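# Zip the suitcase closed along its near side

## Task

Close the zipper of the suitcase along the side nearest the robot, so that it stays closed without the robot holding anything, and leave the case lying flat with the same face up as at the start; then open both grippers and pull the arms away from it.

## Robot and tools

Robot: two arms, left_arm and right_arm, each with a parallel two-finger gripper and a wrist camera. The names are labels only. left_arm is mounted on the +y side at base (-0.047, +0.296, 0) m, and right_arm at (+0.005, -0.228, 0) m. Both bases are turned slightly, about 12 degrees, toward the middle. Joint ranges in rad, from base to hand: waist -2.618 to 3.054, shoulder 0.000 to 3.142, elbow 0.000 to 3.142, wrist pitch -1.571 to 1.571, wrist yaw -1.571 to 1.571, wrist roll -2.094 to 2.094. The elbow cannot fully straighten.

Scene frame: the origin is on the table surface midway between the arms. +x points away from the robot across the table, +z points up, and +y points toward left_arm. Gripper frame: the fingers extend along the gripper's +z, and they close and open along its y. The reported hand point sits between the finger pads, about 1 cm short of the tips.

execute_actions(actions): takes a list of actions. Each action is a table of 1 to 15 rows. Each row runs for one step of 1/30 s. If there are fewer than 15 rows, the last row repeats to fill the 15 steps, so every action lasts 0.5 s. A row is one flat list of 14 numbers covering both arms, each in [-1, 1]: left_arm dx, dy, dz, rx, ry, rz, opening, then the same seven for right_arm. dx to rz are an offset, not a pose. They are measured in that gripper's own axes from its measured pose at the start of the action, and for a call's first action that is the pose in the latest result. Every row is relative to that same start, not to the previous row. Scale: 1.0 equals 0.6 m of travel or 180 degrees of turn. rx, ry and rz form a single rotation vector. Opening is absolute, not an offset: +1 is fully open (0.093 m) and -1 is closed. A row may carry 12 more numbers from 0 to 1. These scale the stiffness of each joint: left_arm's six, then right_arm's six, in Joint positions order. A scale stays in force until you send a new one. An empty list sends nothing and just returns the state and images.

move(target, speed, blocking): target is one 14-number row laid out as above. Its offsets are taken from the pose in the latest result that reported one. Each gripper travels in a straight line, and both arms finish at the same time. The move lasts 0.5 to 10 s and is cut off at 10 s. speed is in m/s, from 0.002 to 0.5, with a default of 0.25. Turning is capped at twice that value in rad/s. Paths do not avoid obstacles or the other arm. Grippers lag and can overshoot the set speed, especially when the arm is near full reach. Faster contact hits harder, and a target set deeper past the contact presses harder. With blocking=false you get a result after 0.5 s. You must then call wait or stop before sending another action or move. The extra move: line reports the ending (done, off_target, moving, held, fault), the limits that acted (paced means the pose was clipped; held means a check blocked some steps, and the arm may then move fast), and each gripper's remaining distance to its pose.

wait(seconds, 0 to 10): lets time run while the arms hold their last command. It returns early if a move finishes. stop(): brakes a running move, which needs some distance to stop. zoom_image(camera, region): gives an enlarged crop [x0, y0, x1, y1] in pixels of a camera's latest image, at most 504 by 504. Cameras: cam_head_left, cam_head_right, cam_high, cam_left_wrist, cam_right_wrist, each 504x504. read_manual(section) returns licence texts only. finished_scene(scene) ends scene 1 or 2 for good, so call it only after the zipper is closed, the grippers are open and the arms are clear.

Motion details: each step, the commanded pose is clipped to within 70 mm and 16 degrees of the measured one. Position wins over orientation when both cannot be met. A long offset may therefore need several actions, and the arm stops at its last clipped pose. Friction can leave the hand up to about 31 mm short of the command, and very small commands may do nothing. To keep an arm still, send in your first call the offset that returns it to its wanted pose, then zeros afterwards, always with the opening you want.

Results: a state line gives each gripper's position (m) and quat_wxyz in the scene frame. Readings are less accurate at long reach. Hand target lines show where the controller is currently driving each hand. A pose unreachable line names an arm whose command was altered by the clearance check. grip_measured is the finger motor position on the opening scale. The pads meet near -0.94, and each mm of object width adds about 0.0208, with a fixed per-gripper error of up to 0.02. To keep holding, keep sending the same closing number. Sending a lower number squeezes harder, up to roughly 50 to 62 N per pad, and less on parts thinner than 5 mm. Joint positions end with the finger opening in metres. Camera calibration (K, distortion, T_world_to_cam) is supplied and may be off by a few degrees and millimetres.

Avoid: pushing or knocking anything off the table, which fails the task; arms colliding or pressing on each other; dropping things, slamming and very hard pushes. Avoid holding loads for long: MOTOR HOT appears at 75 °C, the arm is halted at 90 °C, and at 100 °C the arm goes limp and falls. These are reported as OVER-TEMPERATURE FAULT lines, and any FAULT costs time. Time keeps running while you think, and a quicker, smoother, lower-effort solution is better.

Each tool is called by a JSON object that holds its "name" and its "arguments".

## Session

{"name": "execute_actions", "arguments": {"actions": []}}

Scene clock: 0.00 s.
left_arm: end_effector_position=(+0.3920, +0.5097, +0.2589) grip_measured=+1.000 end_effector_quat_wxyz=(+0.091, +0.367, +0.880, +0.287) | right_arm: end_effector_position=(+0.1065, -0.6622, +0.1007) grip_measured=+1.000 end_effector_quat_wxyz=(+0.422, +0.741, +0.397, +0.340)
Joint positions: left_arm=[ 0.15   2.027  2.236 -1.232 -0.286  1.225  0.093] | right_arm=[-1.469  1.951  1.187 -0.237 -1.058  0.821  0.093]
Joint velocities: left_arm=[ 0.007 -0.002  0.007  0.037 -0.125  0.007  0.   ] | right_arm=[-0.017 -0.012 -0.002  0.037 -0.051 -0.037  0.   ]
Hand target (left_arm): +0.392, +0.510, +0.259; +0.091, +0.367, +0.880, +0.287
Hand target (right_arm): +0.106, -0.662, +0.101; +0.422, +0.741, +0.397, +0.340
Joint stiffness scale: left_arm=[1. 1. 1. 1. 1. 1.] | right_arm=[1. 1. 1. 1. 1. 1.]

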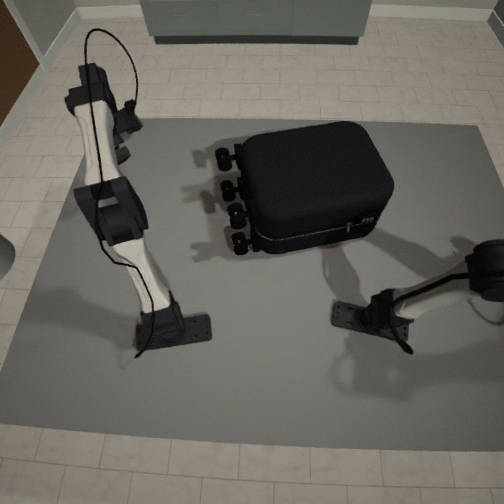

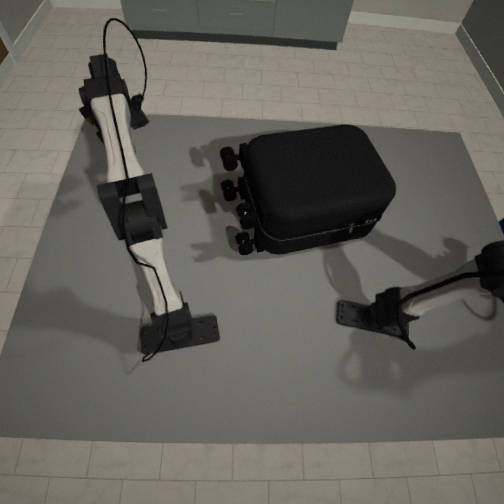

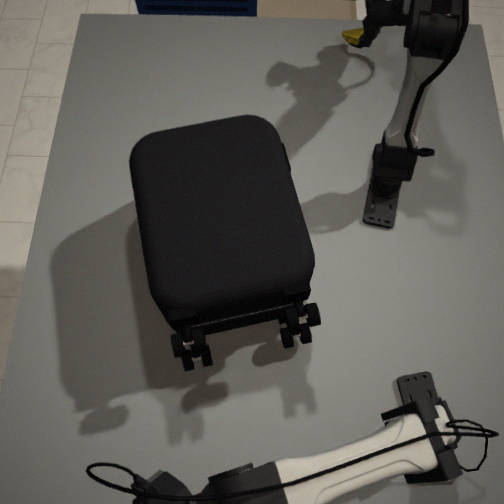

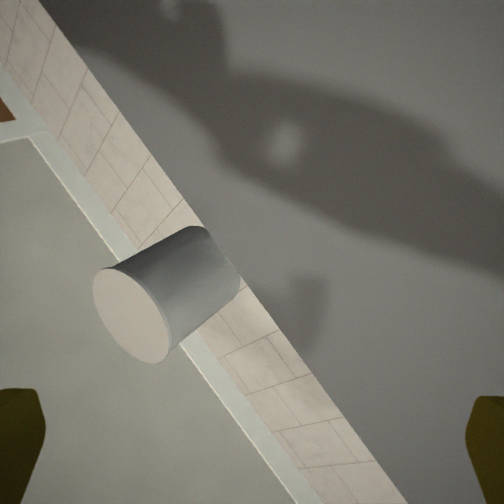

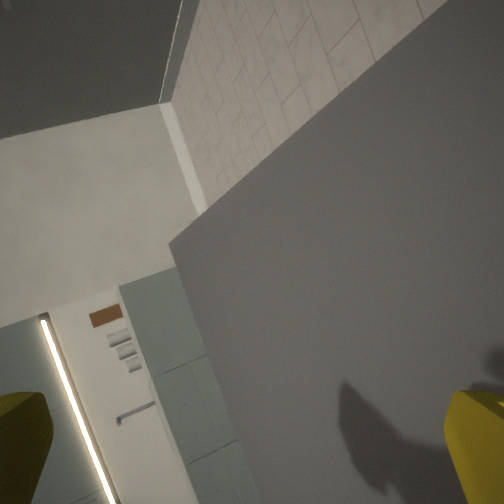

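{"name": "zoom_image", "arguments": {"camera": "cam_head_left", "region": [230, 170, 410, 270]}}

{"name": "zoom_image", "arguments": {"camera": "cam_head_right", "region": [230, 170, 410, 270]}}

Region (230, 170, 410, 270) of cam_head_left's 504x504 image, scaled by 2.800, with more detail than that image has.

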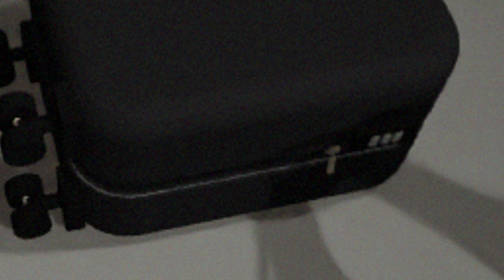

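Region (230, 170, 410, 270) of cam_head_right's 504x504 image, scaled by 2.800, with more detail than that image has.

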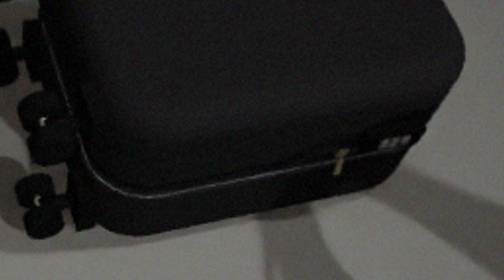

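{"name": "move", "arguments": {"target": [0,0,0,0,0,0,1,0.762,-0.092,-0.252,-0.034,0.25,-0.658,0.0]}}

Scene clock: 8.50 s.
left_arm: end_effector_position=(+0.3920, +0.5097, +0.2589) grip_measured=+1.000 end_effector_quat_wxyz=(+0.091, +0.367, +0.880, +0.287) | right_arm: end_effector_position=(+0.1646, -0.1902, +0.1742) grip_measured=+0.002 end_effector_quat_wxyz=(+0.357, -0.126, +0.924, +0.051)
Joint positions: left_arm=[ 0.15   2.027  2.236 -1.232 -0.286  1.225  0.093] | right_arm=[ 0.342  0.454  0.731 -1.116 -0.096 -0.1    0.045]
Joint velocities: left_arm=[-0.002 -0.007 -0.002  0.022  0.051  0.022  0.   ] | right_arm=[-0.012 -0.002  0.012 -0.037 -0.007 -0.007 -0.001]
Hand target (left_arm): +0.392, +0.510, +0.259; +0.091, +0.367, +0.880, +0.287
Hand target (right_arm): +0.167, -0.190, +0.182; +0.372, -0.127, +0.918, +0.048
Off the commanded pose (left_arm): 0.000 m, 0 deg.
Off the commanded pose (right_arm): 0.018 m, 3 deg.
Joint stiffness scale: left_arm=[1. 1. 1. 1. 1. 1.] | right_arm=[1. 1. 1. 1. 1. 1.]
move: off_target (right_arm)
camera_calibration (this result's frames):
cam_right_wrist: T_world_to_cam=[[0.265837, -0.963982, 0.00835596, -0.224357], [-0.91028, -0.253862, -0.327024, 0.205027], [0.317367, 0.0793289, -0.944979, 0.206142], [0, 0, 0, 1]] pos_world=[0.180851, -0.18058, 0.263724]

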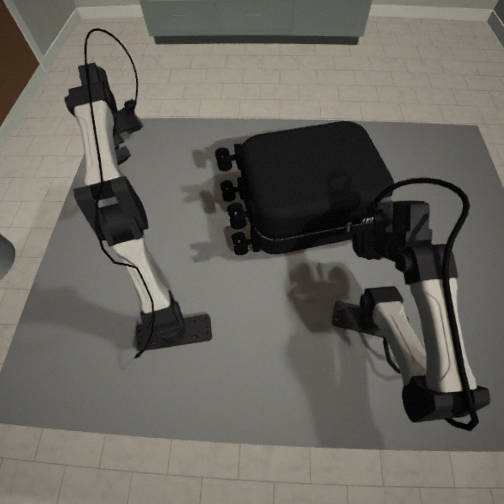

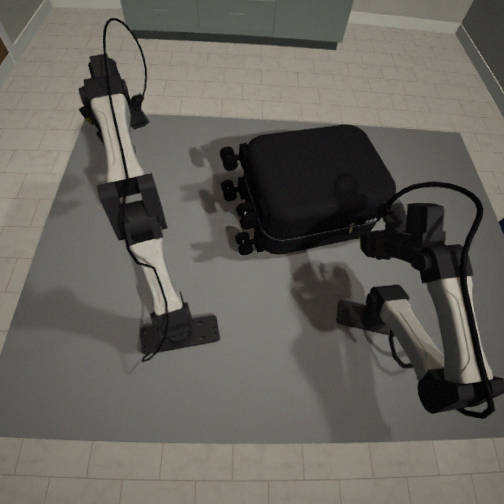

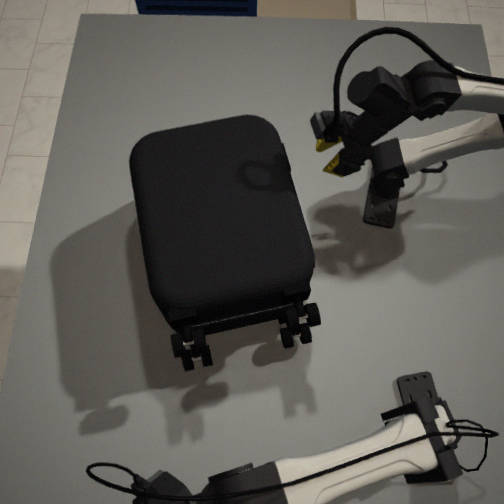

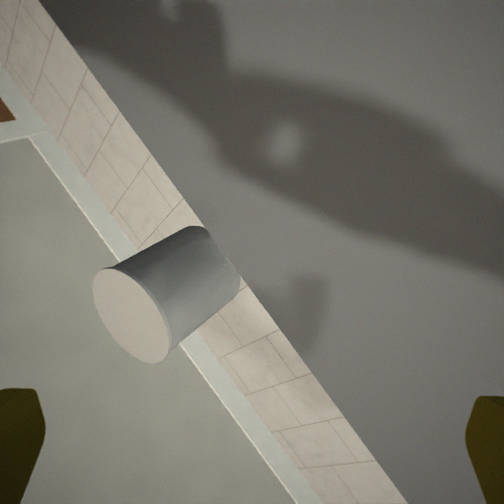

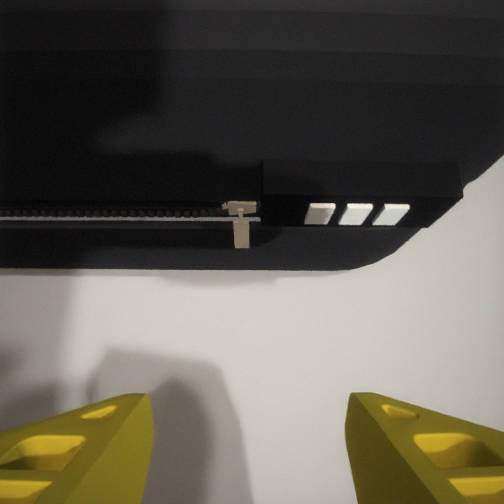

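{"name": "move", "arguments": {"target": [0,0,0,0,0,0,1,0.031,0.01,0.106,0,-0.155,0,-0.4]}}

Scene clock: 10.60 s.
left_arm: end_effector_position=(+0.3920, +0.5097, +0.2589) grip_measured=+1.000 end_effector_quat_wxyz=(+0.091, +0.367, +0.880, +0.287) | right_arm: end_effector_position=(+0.1917, -0.1793, +0.1173) grip_measured=-0.398 end_effector_quat_wxyz=(+0.507, -0.119, +0.850, +0.077)
Joint positions: left_arm=[ 0.15   2.027  2.236 -1.232 -0.286  1.225  0.093] | right_arm=[ 0.352  0.015  0.249 -0.734 -0.127 -0.058  0.026]
Joint velocities: left_arm=[-0.012  0.002  0.002 -0.007 -0.081 -0.037  0.   ] | right_arm=[-0.007 -0.002  0.002  0.037 -0.037  0.022 -0.   ]
Hand target (left_arm): +0.392, +0.510, +0.259; +0.091, +0.367, +0.880, +0.287
Hand target (right_arm): +0.193, -0.176, +0.115; +0.511, -0.123, +0.847, +0.084
Off the commanded pose (left_arm): 0.000 m, 0 deg.
Off the commanded pose (right_arm): 0.004 m, 9 deg.
Joint stiffness scale: left_arm=[1. 1. 1. 1. 1. 1.] | right_arm=[1. 1. 1. 1. 1. 1.]
joint sent to its limit (right arm) — the command would take joint 2 (shoulder) past its lower limit, so that joint was sent only as far as its limit.
move: off_target (right_arm)
camera_calibration (this result's frames):
cam_right_wrist: T_world_to_cam=[[0.272336, -0.962202, 0.000454528, -0.220579], [-0.753016, -0.213423, -0.622429, 0.225559], [0.598999, 0.169168, -0.782676, 0.0859728], [0, 0, 0, 1]] pos_world=[0.178424, -0.178646, 0.207784]

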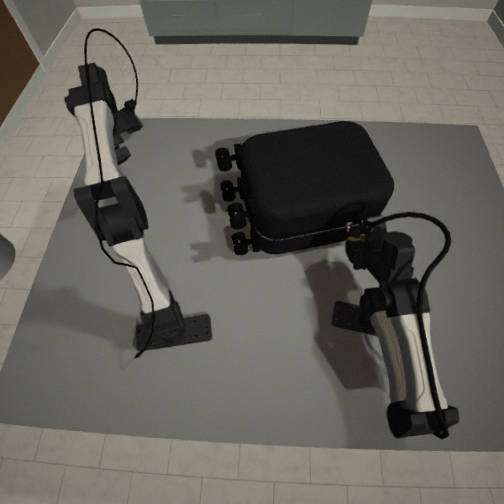

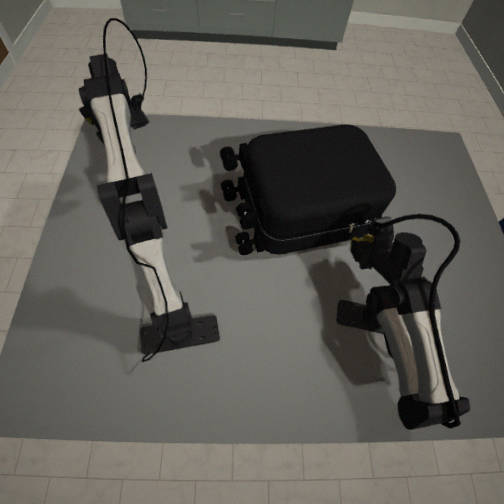

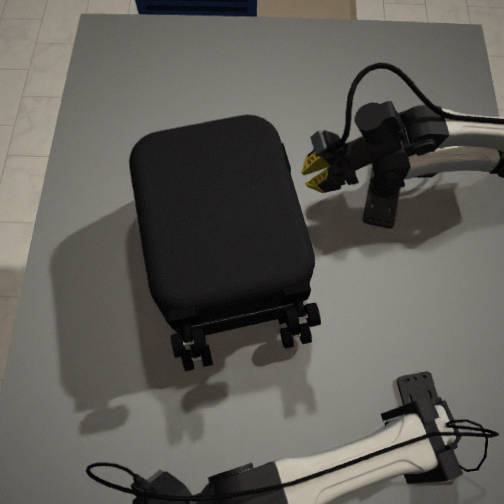

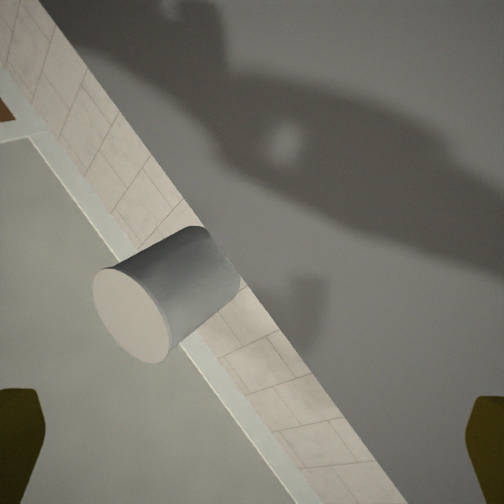

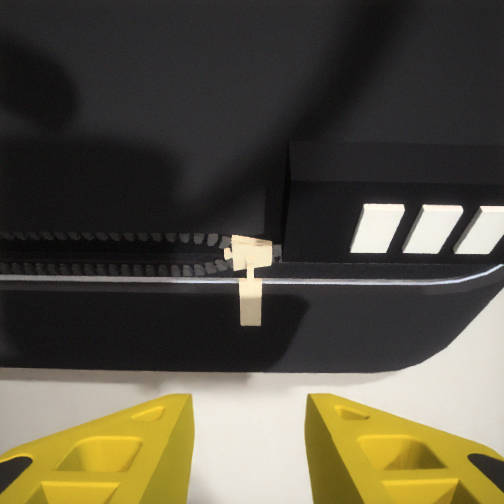

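{"name": "move", "arguments": {"target": [0,0,0,0,0,0,1,-0.003,0,0.09,0,-0.045,0,-0.4], "speed": 0.05}}

Scene clock: 12.77 s.
left_arm: end_effector_position=(+0.3920, +0.5097, +0.2589) grip_measured=+1.000 end_effector_quat_wxyz=(+0.091, +0.367, +0.880, +0.287) | right_arm: end_effector_position=(+0.2351, -0.1681, +0.0958) grip_measured=-0.398 end_effector_quat_wxyz=(+0.561, -0.113, +0.816, +0.083)
Joint positions: left_arm=[ 0.15   2.027  2.236 -1.232 -0.286  1.225  0.093] | right_arm=[ 0.403  0.183  0.025 -0.209 -0.083 -0.023  0.026]
Joint velocities: left_arm=[ 0.002  0.017 -0.002 -0.037 -0.11  -0.037  0.   ] | right_arm=[ 0.017  0.032  0.012  0.081 -0.037 -0.11  -0.001]
Hand target (left_arm): +0.392, +0.510, +0.259; +0.091, +0.367, +0.880, +0.287
Hand target (right_arm): +0.237, -0.166, +0.094; +0.565, -0.114, +0.812, +0.086
Off the commanded pose (left_arm): 0.000 m, 0 deg.
Off the commanded pose (right_arm): 0.005 m, 1 deg.
Joint stiffness scale: left_arm=[1. 1. 1. 1. 1. 1.] | right_arm=[1. 1. 1. 1. 1. 1.]
move: done
camera_calibration (this result's frames):
cam_right_wrist: T_world_to_cam=[[0.269052, -0.963125, 0.000768711, -0.221073], [-0.669521, -0.187606, -0.718711, 0.241167], [0.692353, 0.192856, -0.695309, 0.0149151], [0, 0, 0, 1]] pos_world=[0.21062, -0.170553, 0.18387]

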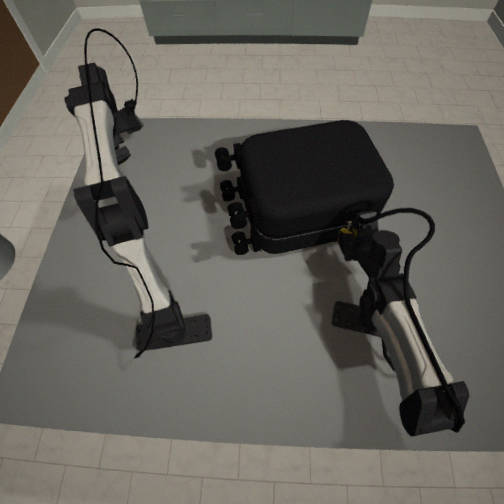

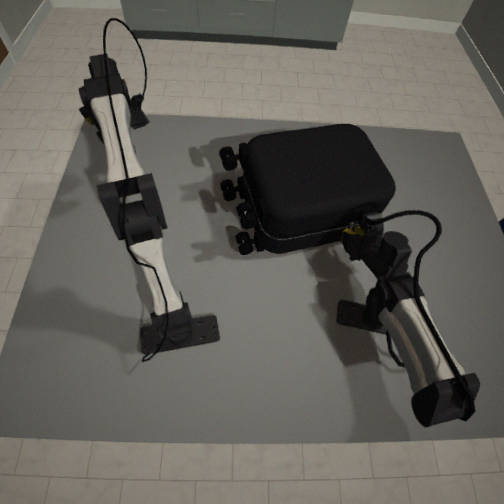

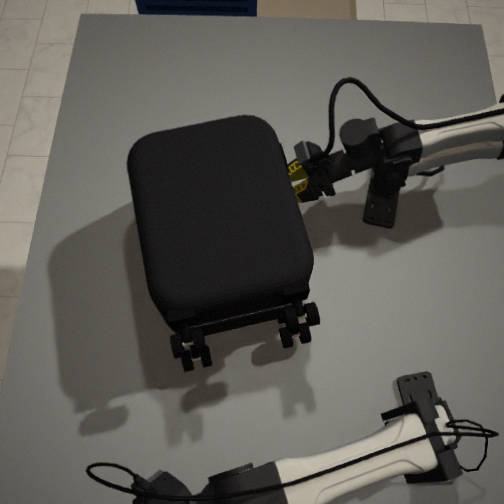

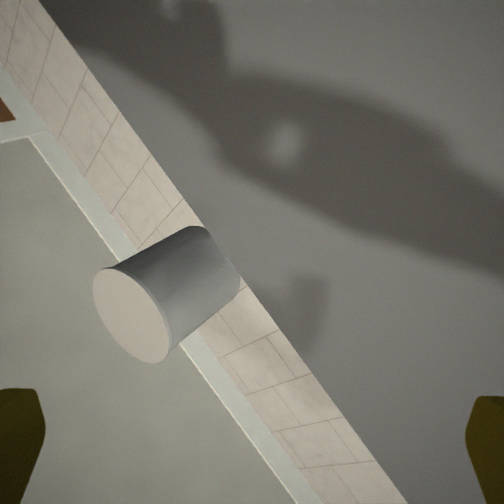

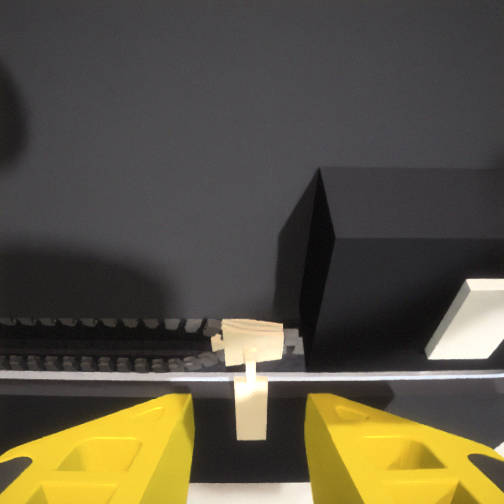

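Case nudged slightly: in contact. Close and try pulling.

{"name": "move", "arguments": {"target": [0,0,0,0,0,0,1,0,0,0,0,0,0,-1]}}

{"name": "move", "arguments": {"target": [0,0,0,0,0,0,1,0,0.1,-0.005,0,0,0,-1], "speed": 0.04}}

Scene clock: 13.63 s.
left_arm: end_effector_position=(+0.3920, +0.5097, +0.2589) grip_measured=+1.000 end_effector_quat_wxyz=(+0.091, +0.367, +0.880, +0.287) | right_arm: end_effector_position=(+0.2353, -0.1681, +0.0955) grip_measured=-0.978 end_effector_quat_wxyz=(+0.561, -0.113, +0.816, +0.083)
Joint positions: left_arm=[ 0.15   2.027  2.236 -1.232 -0.286  1.225  0.093] | right_arm=[ 0.403  0.185  0.024 -0.205 -0.083 -0.023  0.   ]
Joint velocities: left_arm=[ 0.002 -0.007  0.007 -0.007 -0.022 -0.022  0.   ] | right_arm=[-0.012 -0.007 -0.002 -0.037  0.037  0.007  0.   ]
Hand target (left_arm): +0.392, +0.510, +0.259; +0.091, +0.367, +0.880, +0.287
Hand target (right_arm): +0.235, -0.168, +0.096; +0.561, -0.113, +0.816, +0.083
Off the commanded pose (left_arm): 0.000 m, 0 deg.
Off the commanded pose (right_arm): 0.000 m, 0 deg.
Joint stiffness scale: left_arm=[1. 1. 1. 1. 1. 1.] | right_arm=[1. 1. 1. 1. 1. 1.]
move: done
camera_calibration (this result's frames):
cam_right_wrist: T_world_to_cam=[[0.268709, -0.963221, 0.000904902, -0.221099], [-0.669569, -0.187464, -0.718703, 0.241132], [0.69244, 0.192516, -0.695316, 0.0145202], [0, 0, 0, 1]] pos_world=[0.210811, -0.170559, 0.183598]

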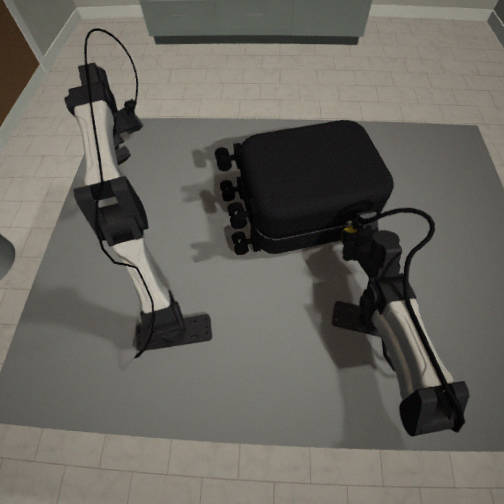

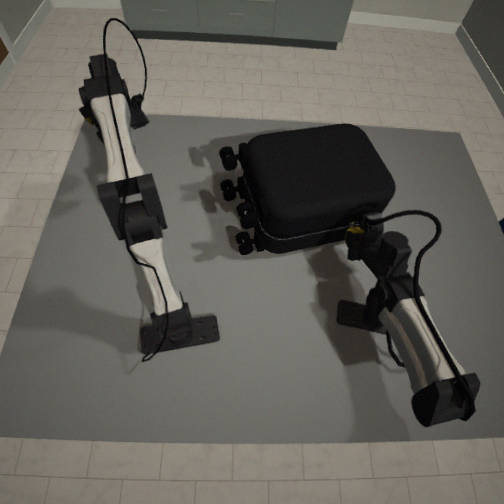

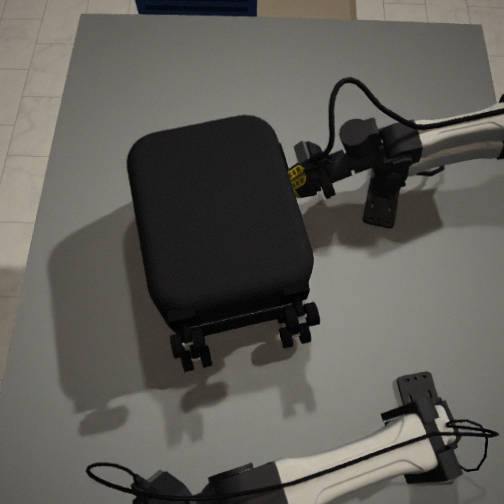

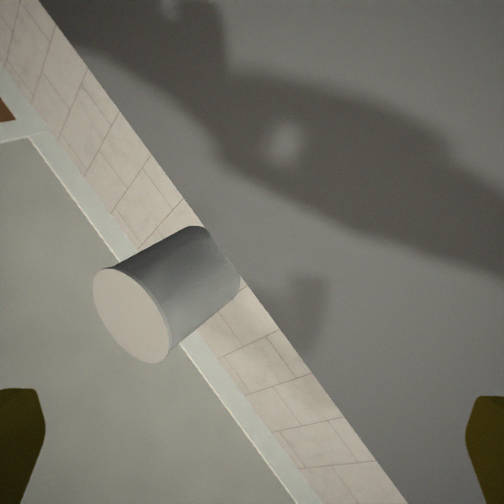

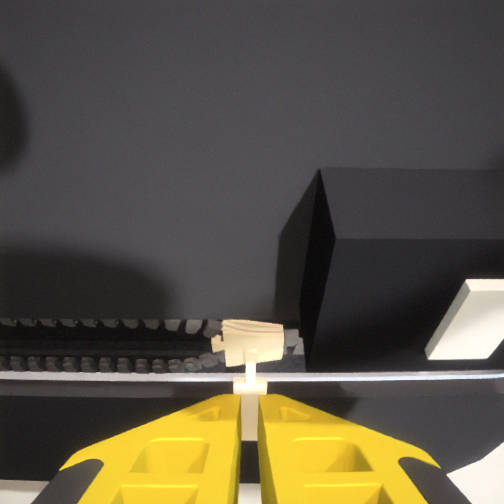

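Scene clock: 15.70 s.
left_arm: end_effector_position=(+0.3920, +0.5097, +0.2589) grip_measured=+1.000 end_effector_quat_wxyz=(+0.091, +0.367, +0.880, +0.287) | right_arm: end_effector_position=(+0.2141, -0.1152, +0.0877) grip_measured=-0.986 end_effector_quat_wxyz=(+0.555, -0.119, +0.820, +0.077)
Joint positions: left_arm=[ 0.15   2.027  2.236 -1.232 -0.286  1.225  0.093] | right_arm=[ 1.073  0.367  0.024 -0.105  0.537  0.235  0.   ]
Joint velocities: left_arm=[-0.002 -0.012 -0.007 -0.037 -0.037  0.051  0.   ] | right_arm=[ 0.012  0.012 -0.012 -0.007  0.095  0.022  0.   ]
Hand target (left_arm): +0.392, +0.510, +0.259; +0.091, +0.367, +0.880, +0.287
Hand target (right_arm): +0.216, -0.112, +0.097; +0.561, -0.115, +0.815, +0.081
Off the commanded pose (left_arm): 0.000 m, 0 deg.
Off the commanded pose (right_arm): 0.010 m, 1 deg.
Joint stiffness scale: left_arm=[1. 1. 1. 1. 1. 1.] | right_arm=[1. 1. 1. 1. 1. 1.]
move: done
camera_calibration (this result's frames):
cam_right_wrist: T_world_to_cam=[[0.271306, -0.96237, 0.0153643, -0.166119], [-0.677366, -0.202251, -0.707298, 0.230198], [0.68379, 0.181487, -0.706749, 0.0152232], [0, 0, 0, 1]] pos_world=[0.190588, -0.116073, 0.17613]

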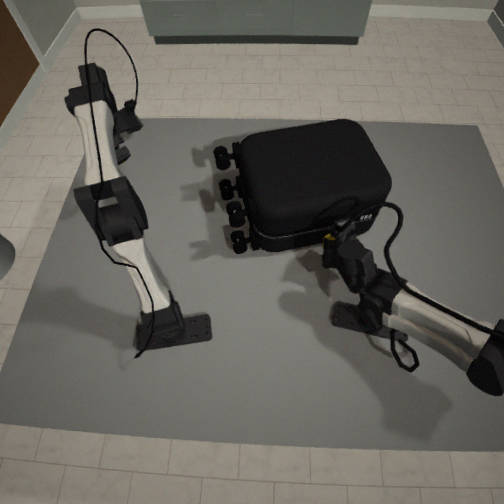

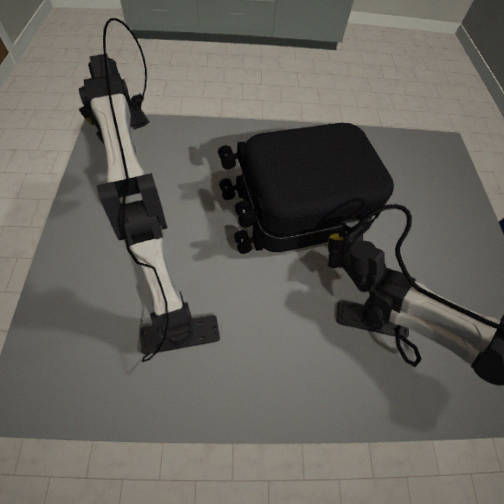

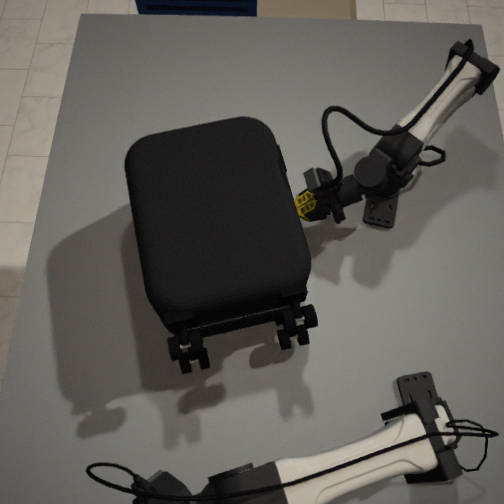

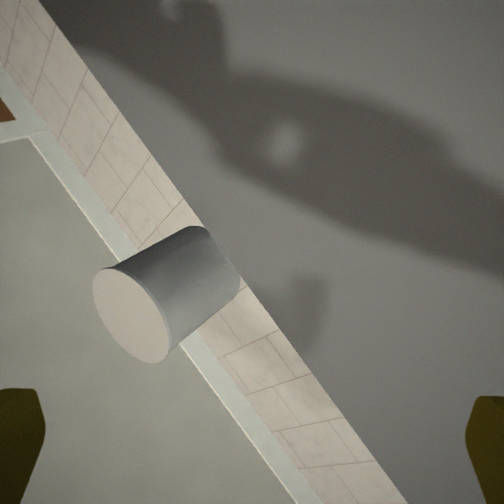

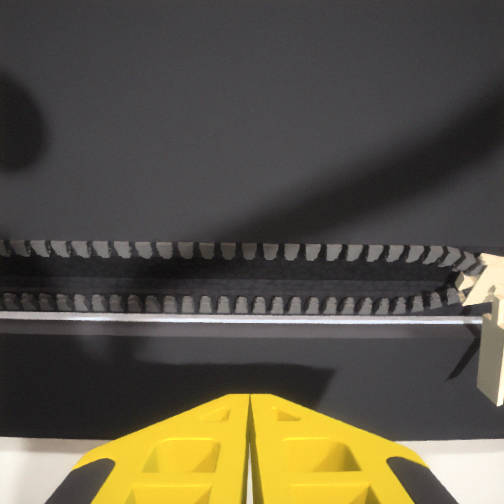

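{"name": "move", "arguments": {"target": [-0.483,-0.562,-0.444,0.166,-0.118,0.328,-1,-0.02,-0.09,-0.015,0,0,0,-0.4]}}

{"name": "move", "arguments": {"target": [0,0,0.11,0,0,0,-1,0,0,0,0,0,0,-0.4], "speed": 0.05}}

Scene clock: 19.57 s.
left_arm: end_effector_position=(+0.3032, -0.0093, +0.2749) grip_measured=-0.990 end_effector_quat_wxyz=(+0.220, +0.781, +0.582, +0.047) | right_arm: end_effector_position=(+0.2246, -0.1667, +0.0896) grip_measured=-0.402 end_effector_quat_wxyz=(+0.540, -0.118, +0.830, +0.077)
Joint positions: left_arm=[-0.921  2.133  2.559 -1.544  0.002  1.144  0.   ] | right_arm=[ 0.457  0.12   0.049 -0.345 -0.03  -0.014  0.026]
Joint velocities: left_arm=[-0.007 -0.017 -0.007  0.081  0.11  -0.081  0.   ] | right_arm=[ 0.002 -0.002  0.002 -0.11  -0.022 -0.037  0.001]
Hand target (left_arm): +0.307, -0.009, +0.271; +0.216, +0.781, +0.584, +0.042
Hand target (right_arm): +0.226, -0.167, +0.102; +0.554, -0.118, +0.820, +0.078
Off the commanded pose (left_arm): 0.011 m, 26 deg; orientation clipped at the last step of the last action.
Off the commanded pose (right_arm): 0.013 m, 2 deg.
Joint stiffness scale: left_arm=[1. 1. 1. 1. 1. 1.] | right_arm=[1. 1. 1. 1. 1. 1.]
joint sent to its limit (left arm) — the command would take joint 4 (wrist pitch) past its lower limit, so that joint was sent only as far as its limit.
move: off_target (left_arm, right_arm); limits=paced
camera_calibration (this result's frames):
cam_left_wrist: T_world_to_cam=[[-0.887366, 0.210636, -0.410139, 0.386975], [0.120971, 0.964745, 0.233736, -0.0548455], [0.444913, 0.157794, -0.881563, 0.188935], [0, 0, 0, 1]] pos_world=[0.265963, -0.058412, 0.338091]
cam_right_wrist: T_world_to_cam=[[0.270892, -0.962558, 0.00997952, -0.218026], [-0.702115, -0.204667, -0.682016, 0.231133], [0.658522, 0.177746, -0.731269, 0.0258834], [0, 0, 0, 1]] pos_world=[0.204299, -0.167158, 0.17874]

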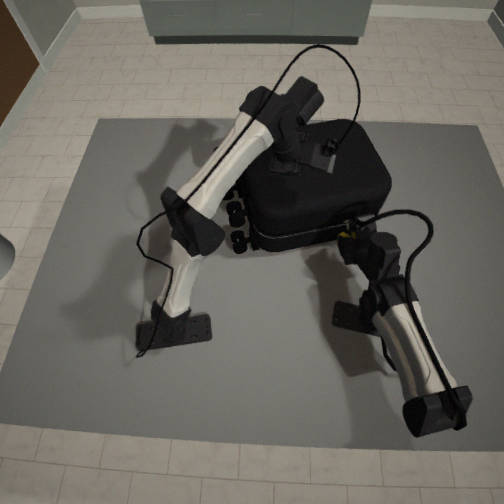

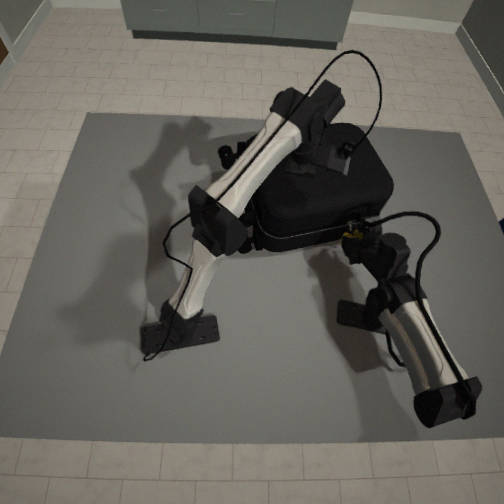

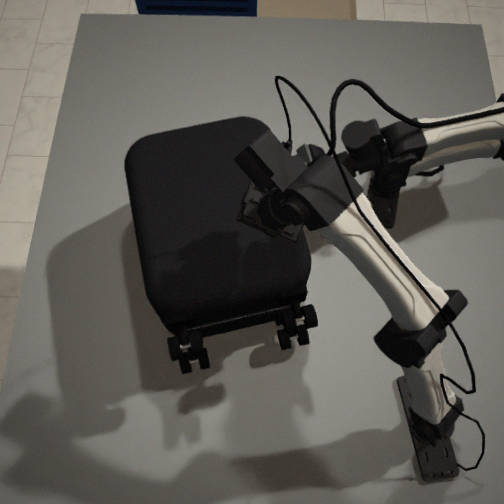

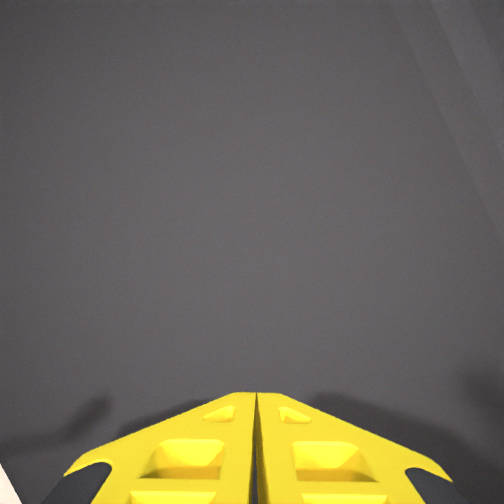

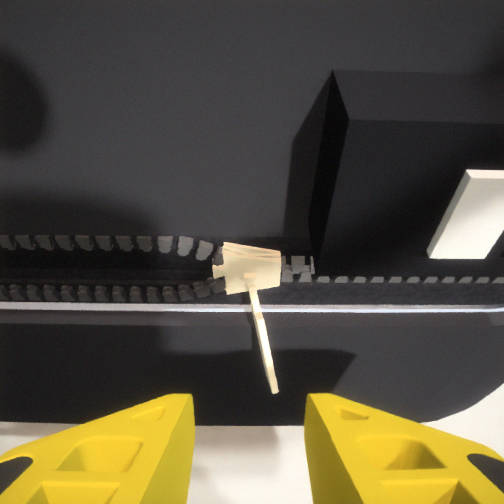

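Scene clock: 21.33 s.
left_arm: end_effector_position=(+0.3241, -0.0275, +0.2342) grip_measured=-0.990 end_effector_quat_wxyz=(+0.239, +0.778, +0.579, +0.051) | right_arm: end_effector_position=(+0.2246, -0.1667, +0.0896) grip_measured=-0.402 end_effector_quat_wxyz=(+0.540, -0.118, +0.830, +0.077)
Joint positions: left_arm=[-0.921  2.076  2.257 -1.259  0.002  1.144  0.   ] | right_arm=[ 0.457  0.12   0.049 -0.345 -0.03  -0.014  0.026]
Joint velocities: left_arm=[ 0.002 -0.002  0.007 -0.066 -0.081  0.022  0.   ] | right_arm=[-0.017 -0.012  0.007 -0.022 -0.051  0.037  0.   ]
Hand target (left_arm): +0.325, -0.027, +0.216; +0.220, +0.781, +0.582, +0.047
Hand target (right_arm): +0.225, -0.167, +0.090; +0.540, -0.118, +0.830, +0.077
Off the commanded pose (left_arm): 0.019 m, 2 deg.
Off the commanded pose (right_arm): 0.000 m, 0 deg.
Joint stiffness scale: left_arm=[1. 1. 1. 1. 1. 1.] | right_arm=[1. 1. 1. 1. 1. 1.]
move: off_target (left_arm); limits=held; held on 1 of 53 steps (right_arm)
pose unreachable (right arm): on one or more control steps of this call, first in action 0 (counted from 0), this arm could not follow its commanded pose, so it was not sent that pose on those steps. It may still have moved: this result reports where it is.
cause: the commanded pose would bring two parts of the arm too close to each other (its upper arm (the part past joint 2) and its wrist (the part past joint 5), with joints 3 (elbow) to 5 (wrist yaw) between them).
camera_calibration (this result's frames):
cam_left_wrist: T_world_to_cam=[[-0.874489, 0.199429, -0.442152, 0.395612], [0.114239, 0.970604, 0.21184, -0.0228545], [0.471401, 0.134741, -0.871565, 0.135028], [0, 0, 0, 1]] pos_world=[0.284916, -0.0749074, 0.297447]
cam_right_wrist: T_world_to_cam=[[0.270892, -0.962558, 0.00997952, -0.218026], [-0.702115, -0.204667, -0.682016, 0.231133], [0.658522, 0.177746, -0.731269, 0.0258834], [0, 0, 0, 1]] pos_world=[0.204299, -0.167158, 0.17874]

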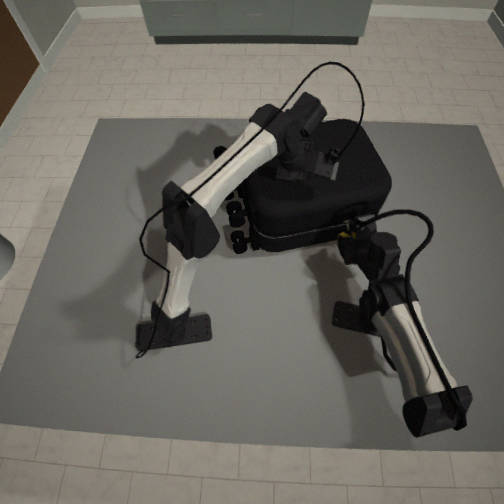

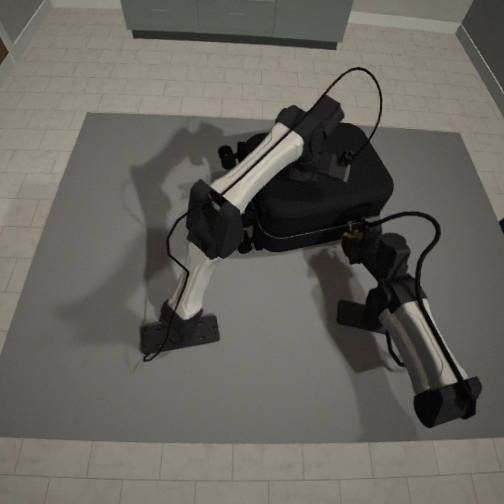

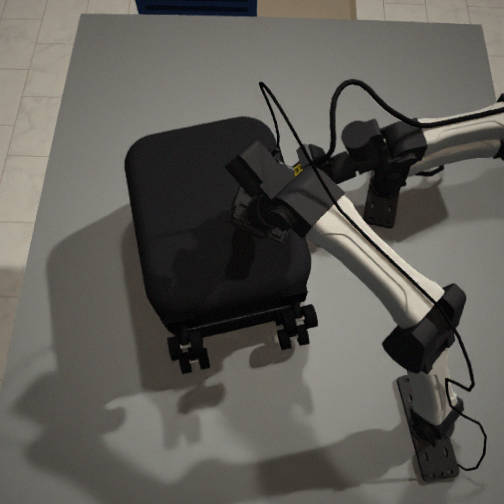

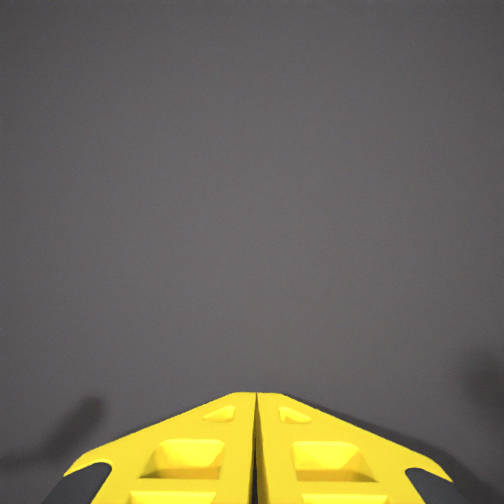

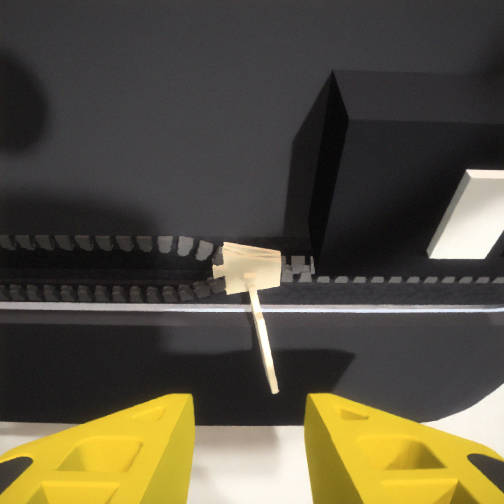

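{"name": "execute_actions", "arguments": {"actions": [[[0.008,-0.018,0.037,0,0,0,-1,-0.02,0,0.01,0,-0.01,0,-0.4],[0.008,-0.018,0.037,0,0,0,-1,-0.02,0,0.01,0,-0.01,0,-0.4],[0.008,-0.018,0.037,0,0,0,-1,-0.03,0,0.015,0,-0.015,0,-0.4],[0.008,-0.018,0.037,0,0,0,-1,-0.03,0,0.015,0,-0.015,0,-0.4],[0.008,-0.018,0.037,0,0,0,-1,-0.042,0,0.021,0,-0.02,0,-0.4]]]}}

{"name": "wait", "arguments": {"seconds": 0.5}}

Scene clock: 22.27 s.
left_arm: end_effector_position=(+0.3232, -0.0267, +0.2338) grip_measured=-0.990 end_effector_quat_wxyz=(+0.261, +0.773, +0.576, +0.056) | right_arm: end_effector_position=(+0.2382, -0.1632, +0.0980) grip_measured=-0.402 end_effector_quat_wxyz=(+0.554, -0.117, +0.821, +0.078)
Joint positions: left_arm=[-0.921  2.002  2.119 -1.146  0.002  1.144  0.   ] | right_arm=[ 0.457  0.267  0.049 -0.166 -0.03  -0.014  0.026]
Joint velocities: left_arm=[-0.017 -0.012 -0.007 -0.022  0.051  0.007  0.   ] | right_arm=[ 0.017  0.144  0.002  0.227 -0.022  0.007  0.   ]
Hand target (left_arm): +0.323, -0.027, +0.209; +0.238, +0.778, +0.579, +0.051
Hand target (right_arm): +0.243, -0.161, +0.108; +0.566, -0.116, +0.812, +0.081
Off the commanded pose (left_arm): 0.025 m, 3 deg.
Off the commanded pose (right_arm): 0.012 m, 2 deg.
Joint stiffness scale: left_arm=[1. 1. 1. 1. 1. 1.] | right_arm=[1. 1. 1. 1. 1. 1.]
camera_calibration (this result's frames):
cam_left_wrist: T_world_to_cam=[[-0.857775, 0.184882, -0.479626, 0.397485], [0.107041, 0.976869, 0.18512, -0.0146798], [0.502757, 0.107451, -0.857724, 0.120909], [0, 0, 0, 1]] pos_world=[0.281736, -0.0721395, 0.297068]
cam_right_wrist: T_world_to_cam=[[0.270563, -0.962642, 0.0107634, -0.218461], [-0.68006, -0.199029, -0.705624, 0.245177], [0.681406, 0.183596, -0.708505, 0.0157758], [0, 0, 0, 1]] pos_world=[0.215093, -0.164399, 0.186531]

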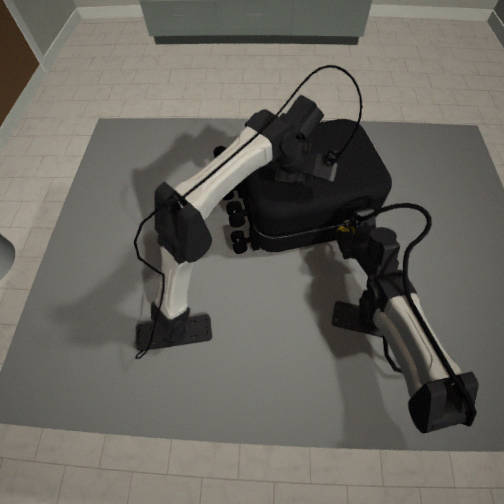

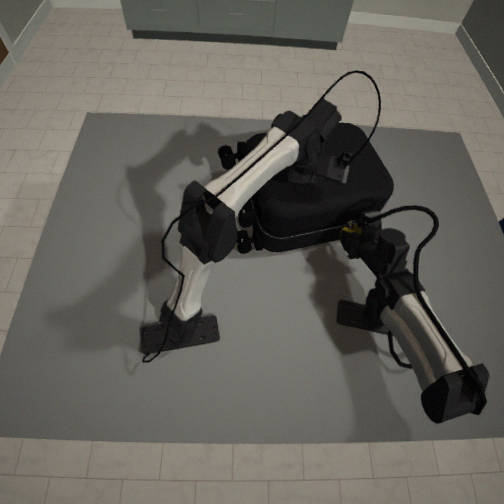

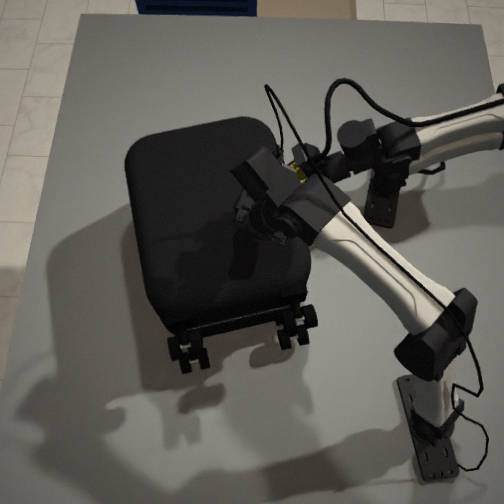

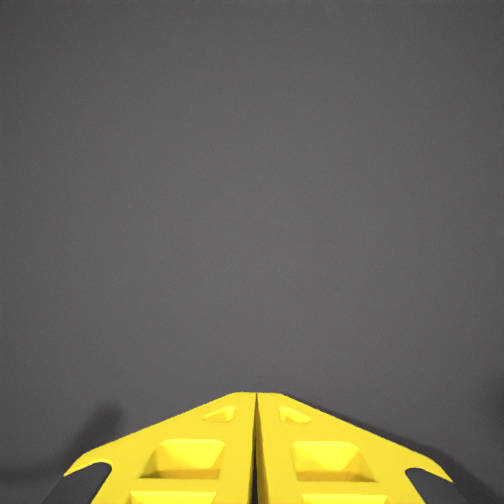

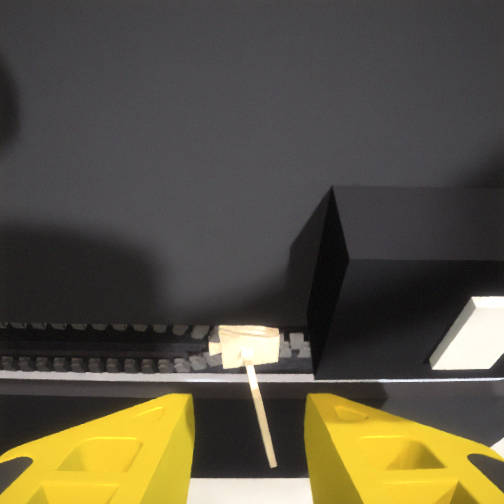

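Scene clock: 22.77 s.
left_arm: end_effector_position=(+0.3232, -0.0267, +0.2338) grip_measured=-0.990 end_effector_quat_wxyz=(+0.261, +0.773, +0.576, +0.056) | right_arm: end_effector_position=(+0.2408, -0.1626, +0.1031) grip_measured=-0.402 end_effector_quat_wxyz=(+0.563, -0.117, +0.814, +0.079)
Joint positions: left_arm=[-0.921  2.002  2.119 -1.146  0.002  1.144  0.   ] | right_arm=[ 0.457  0.276  0.049 -0.135 -0.03  -0.014  0.026]
Joint velocities: left_arm=[-0.007 -0.007 -0.007 -0.037 -0.007 -0.022  0.   ] | right_arm=[-0.007  0.012 -0.002 -0.066  0.007  0.007 -0.001]
Hand target (left_arm): +0.323, -0.027, +0.209; +0.238, +0.778, +0.579, +0.051
Hand target (right_arm): +0.243, -0.161, +0.108; +0.566, -0.116, +0.812, +0.081
Off the commanded pose (left_arm): 0.025 m, 3 deg.
Off the commanded pose (right_arm): 0.007 m, 0 deg.
Joint stiffness scale: left_arm=[1. 1. 1. 1. 1. 1.] | right_arm=[1. 1. 1. 1. 1. 1.]
wait: 0.50 s; at rest by 0.40 s
camera_calibration (this result's frames):
cam_left_wrist: T_world_to_cam=[[-0.857775, 0.184882, -0.479626, 0.397485], [0.107041, 0.976869, 0.18512, -0.0146798], [0.502757, 0.107451, -0.857724, 0.120909], [0, 0, 0, 1]] pos_world=[0.281736, -0.0721395, 0.297068]
cam_right_wrist: T_world_to_cam=[[0.270326, -0.962703, 0.0112857, -0.218584], [-0.664768, -0.19512, -0.721119, 0.249114], [0.696425, 0.187435, -0.69272, 0.0128647], [0, 0, 0, 1]] pos_world=[0.215733, -0.164235, 0.191019]

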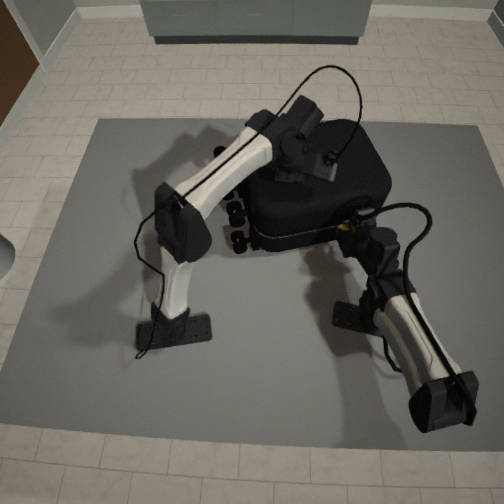

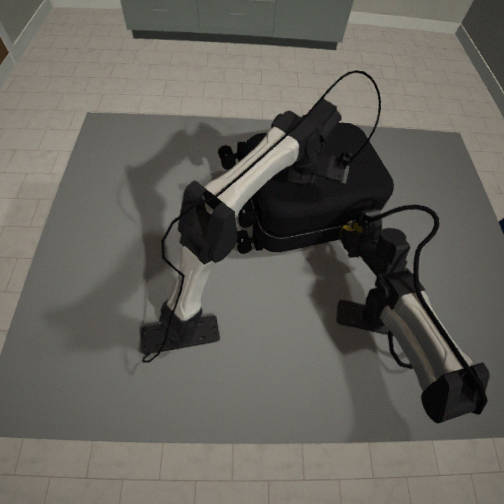

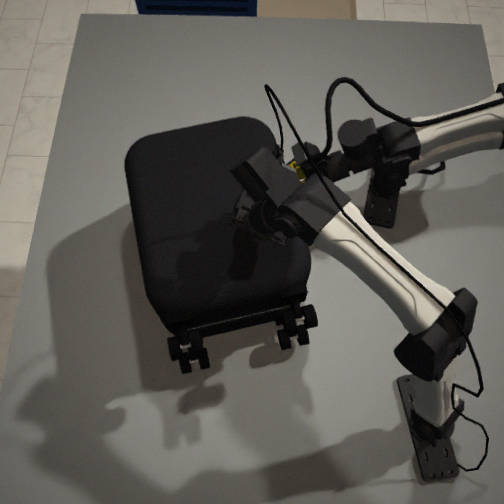

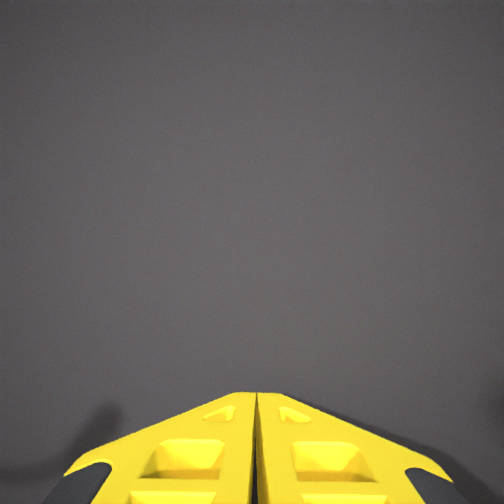

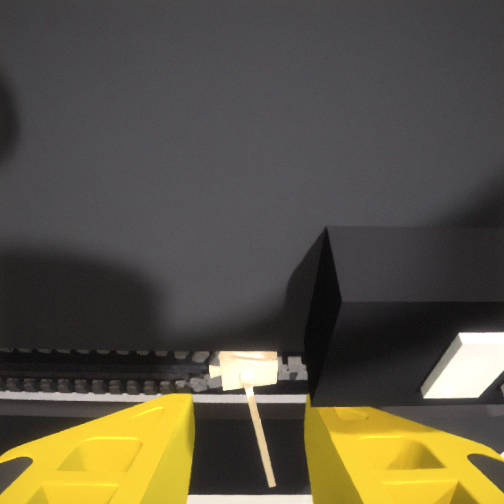

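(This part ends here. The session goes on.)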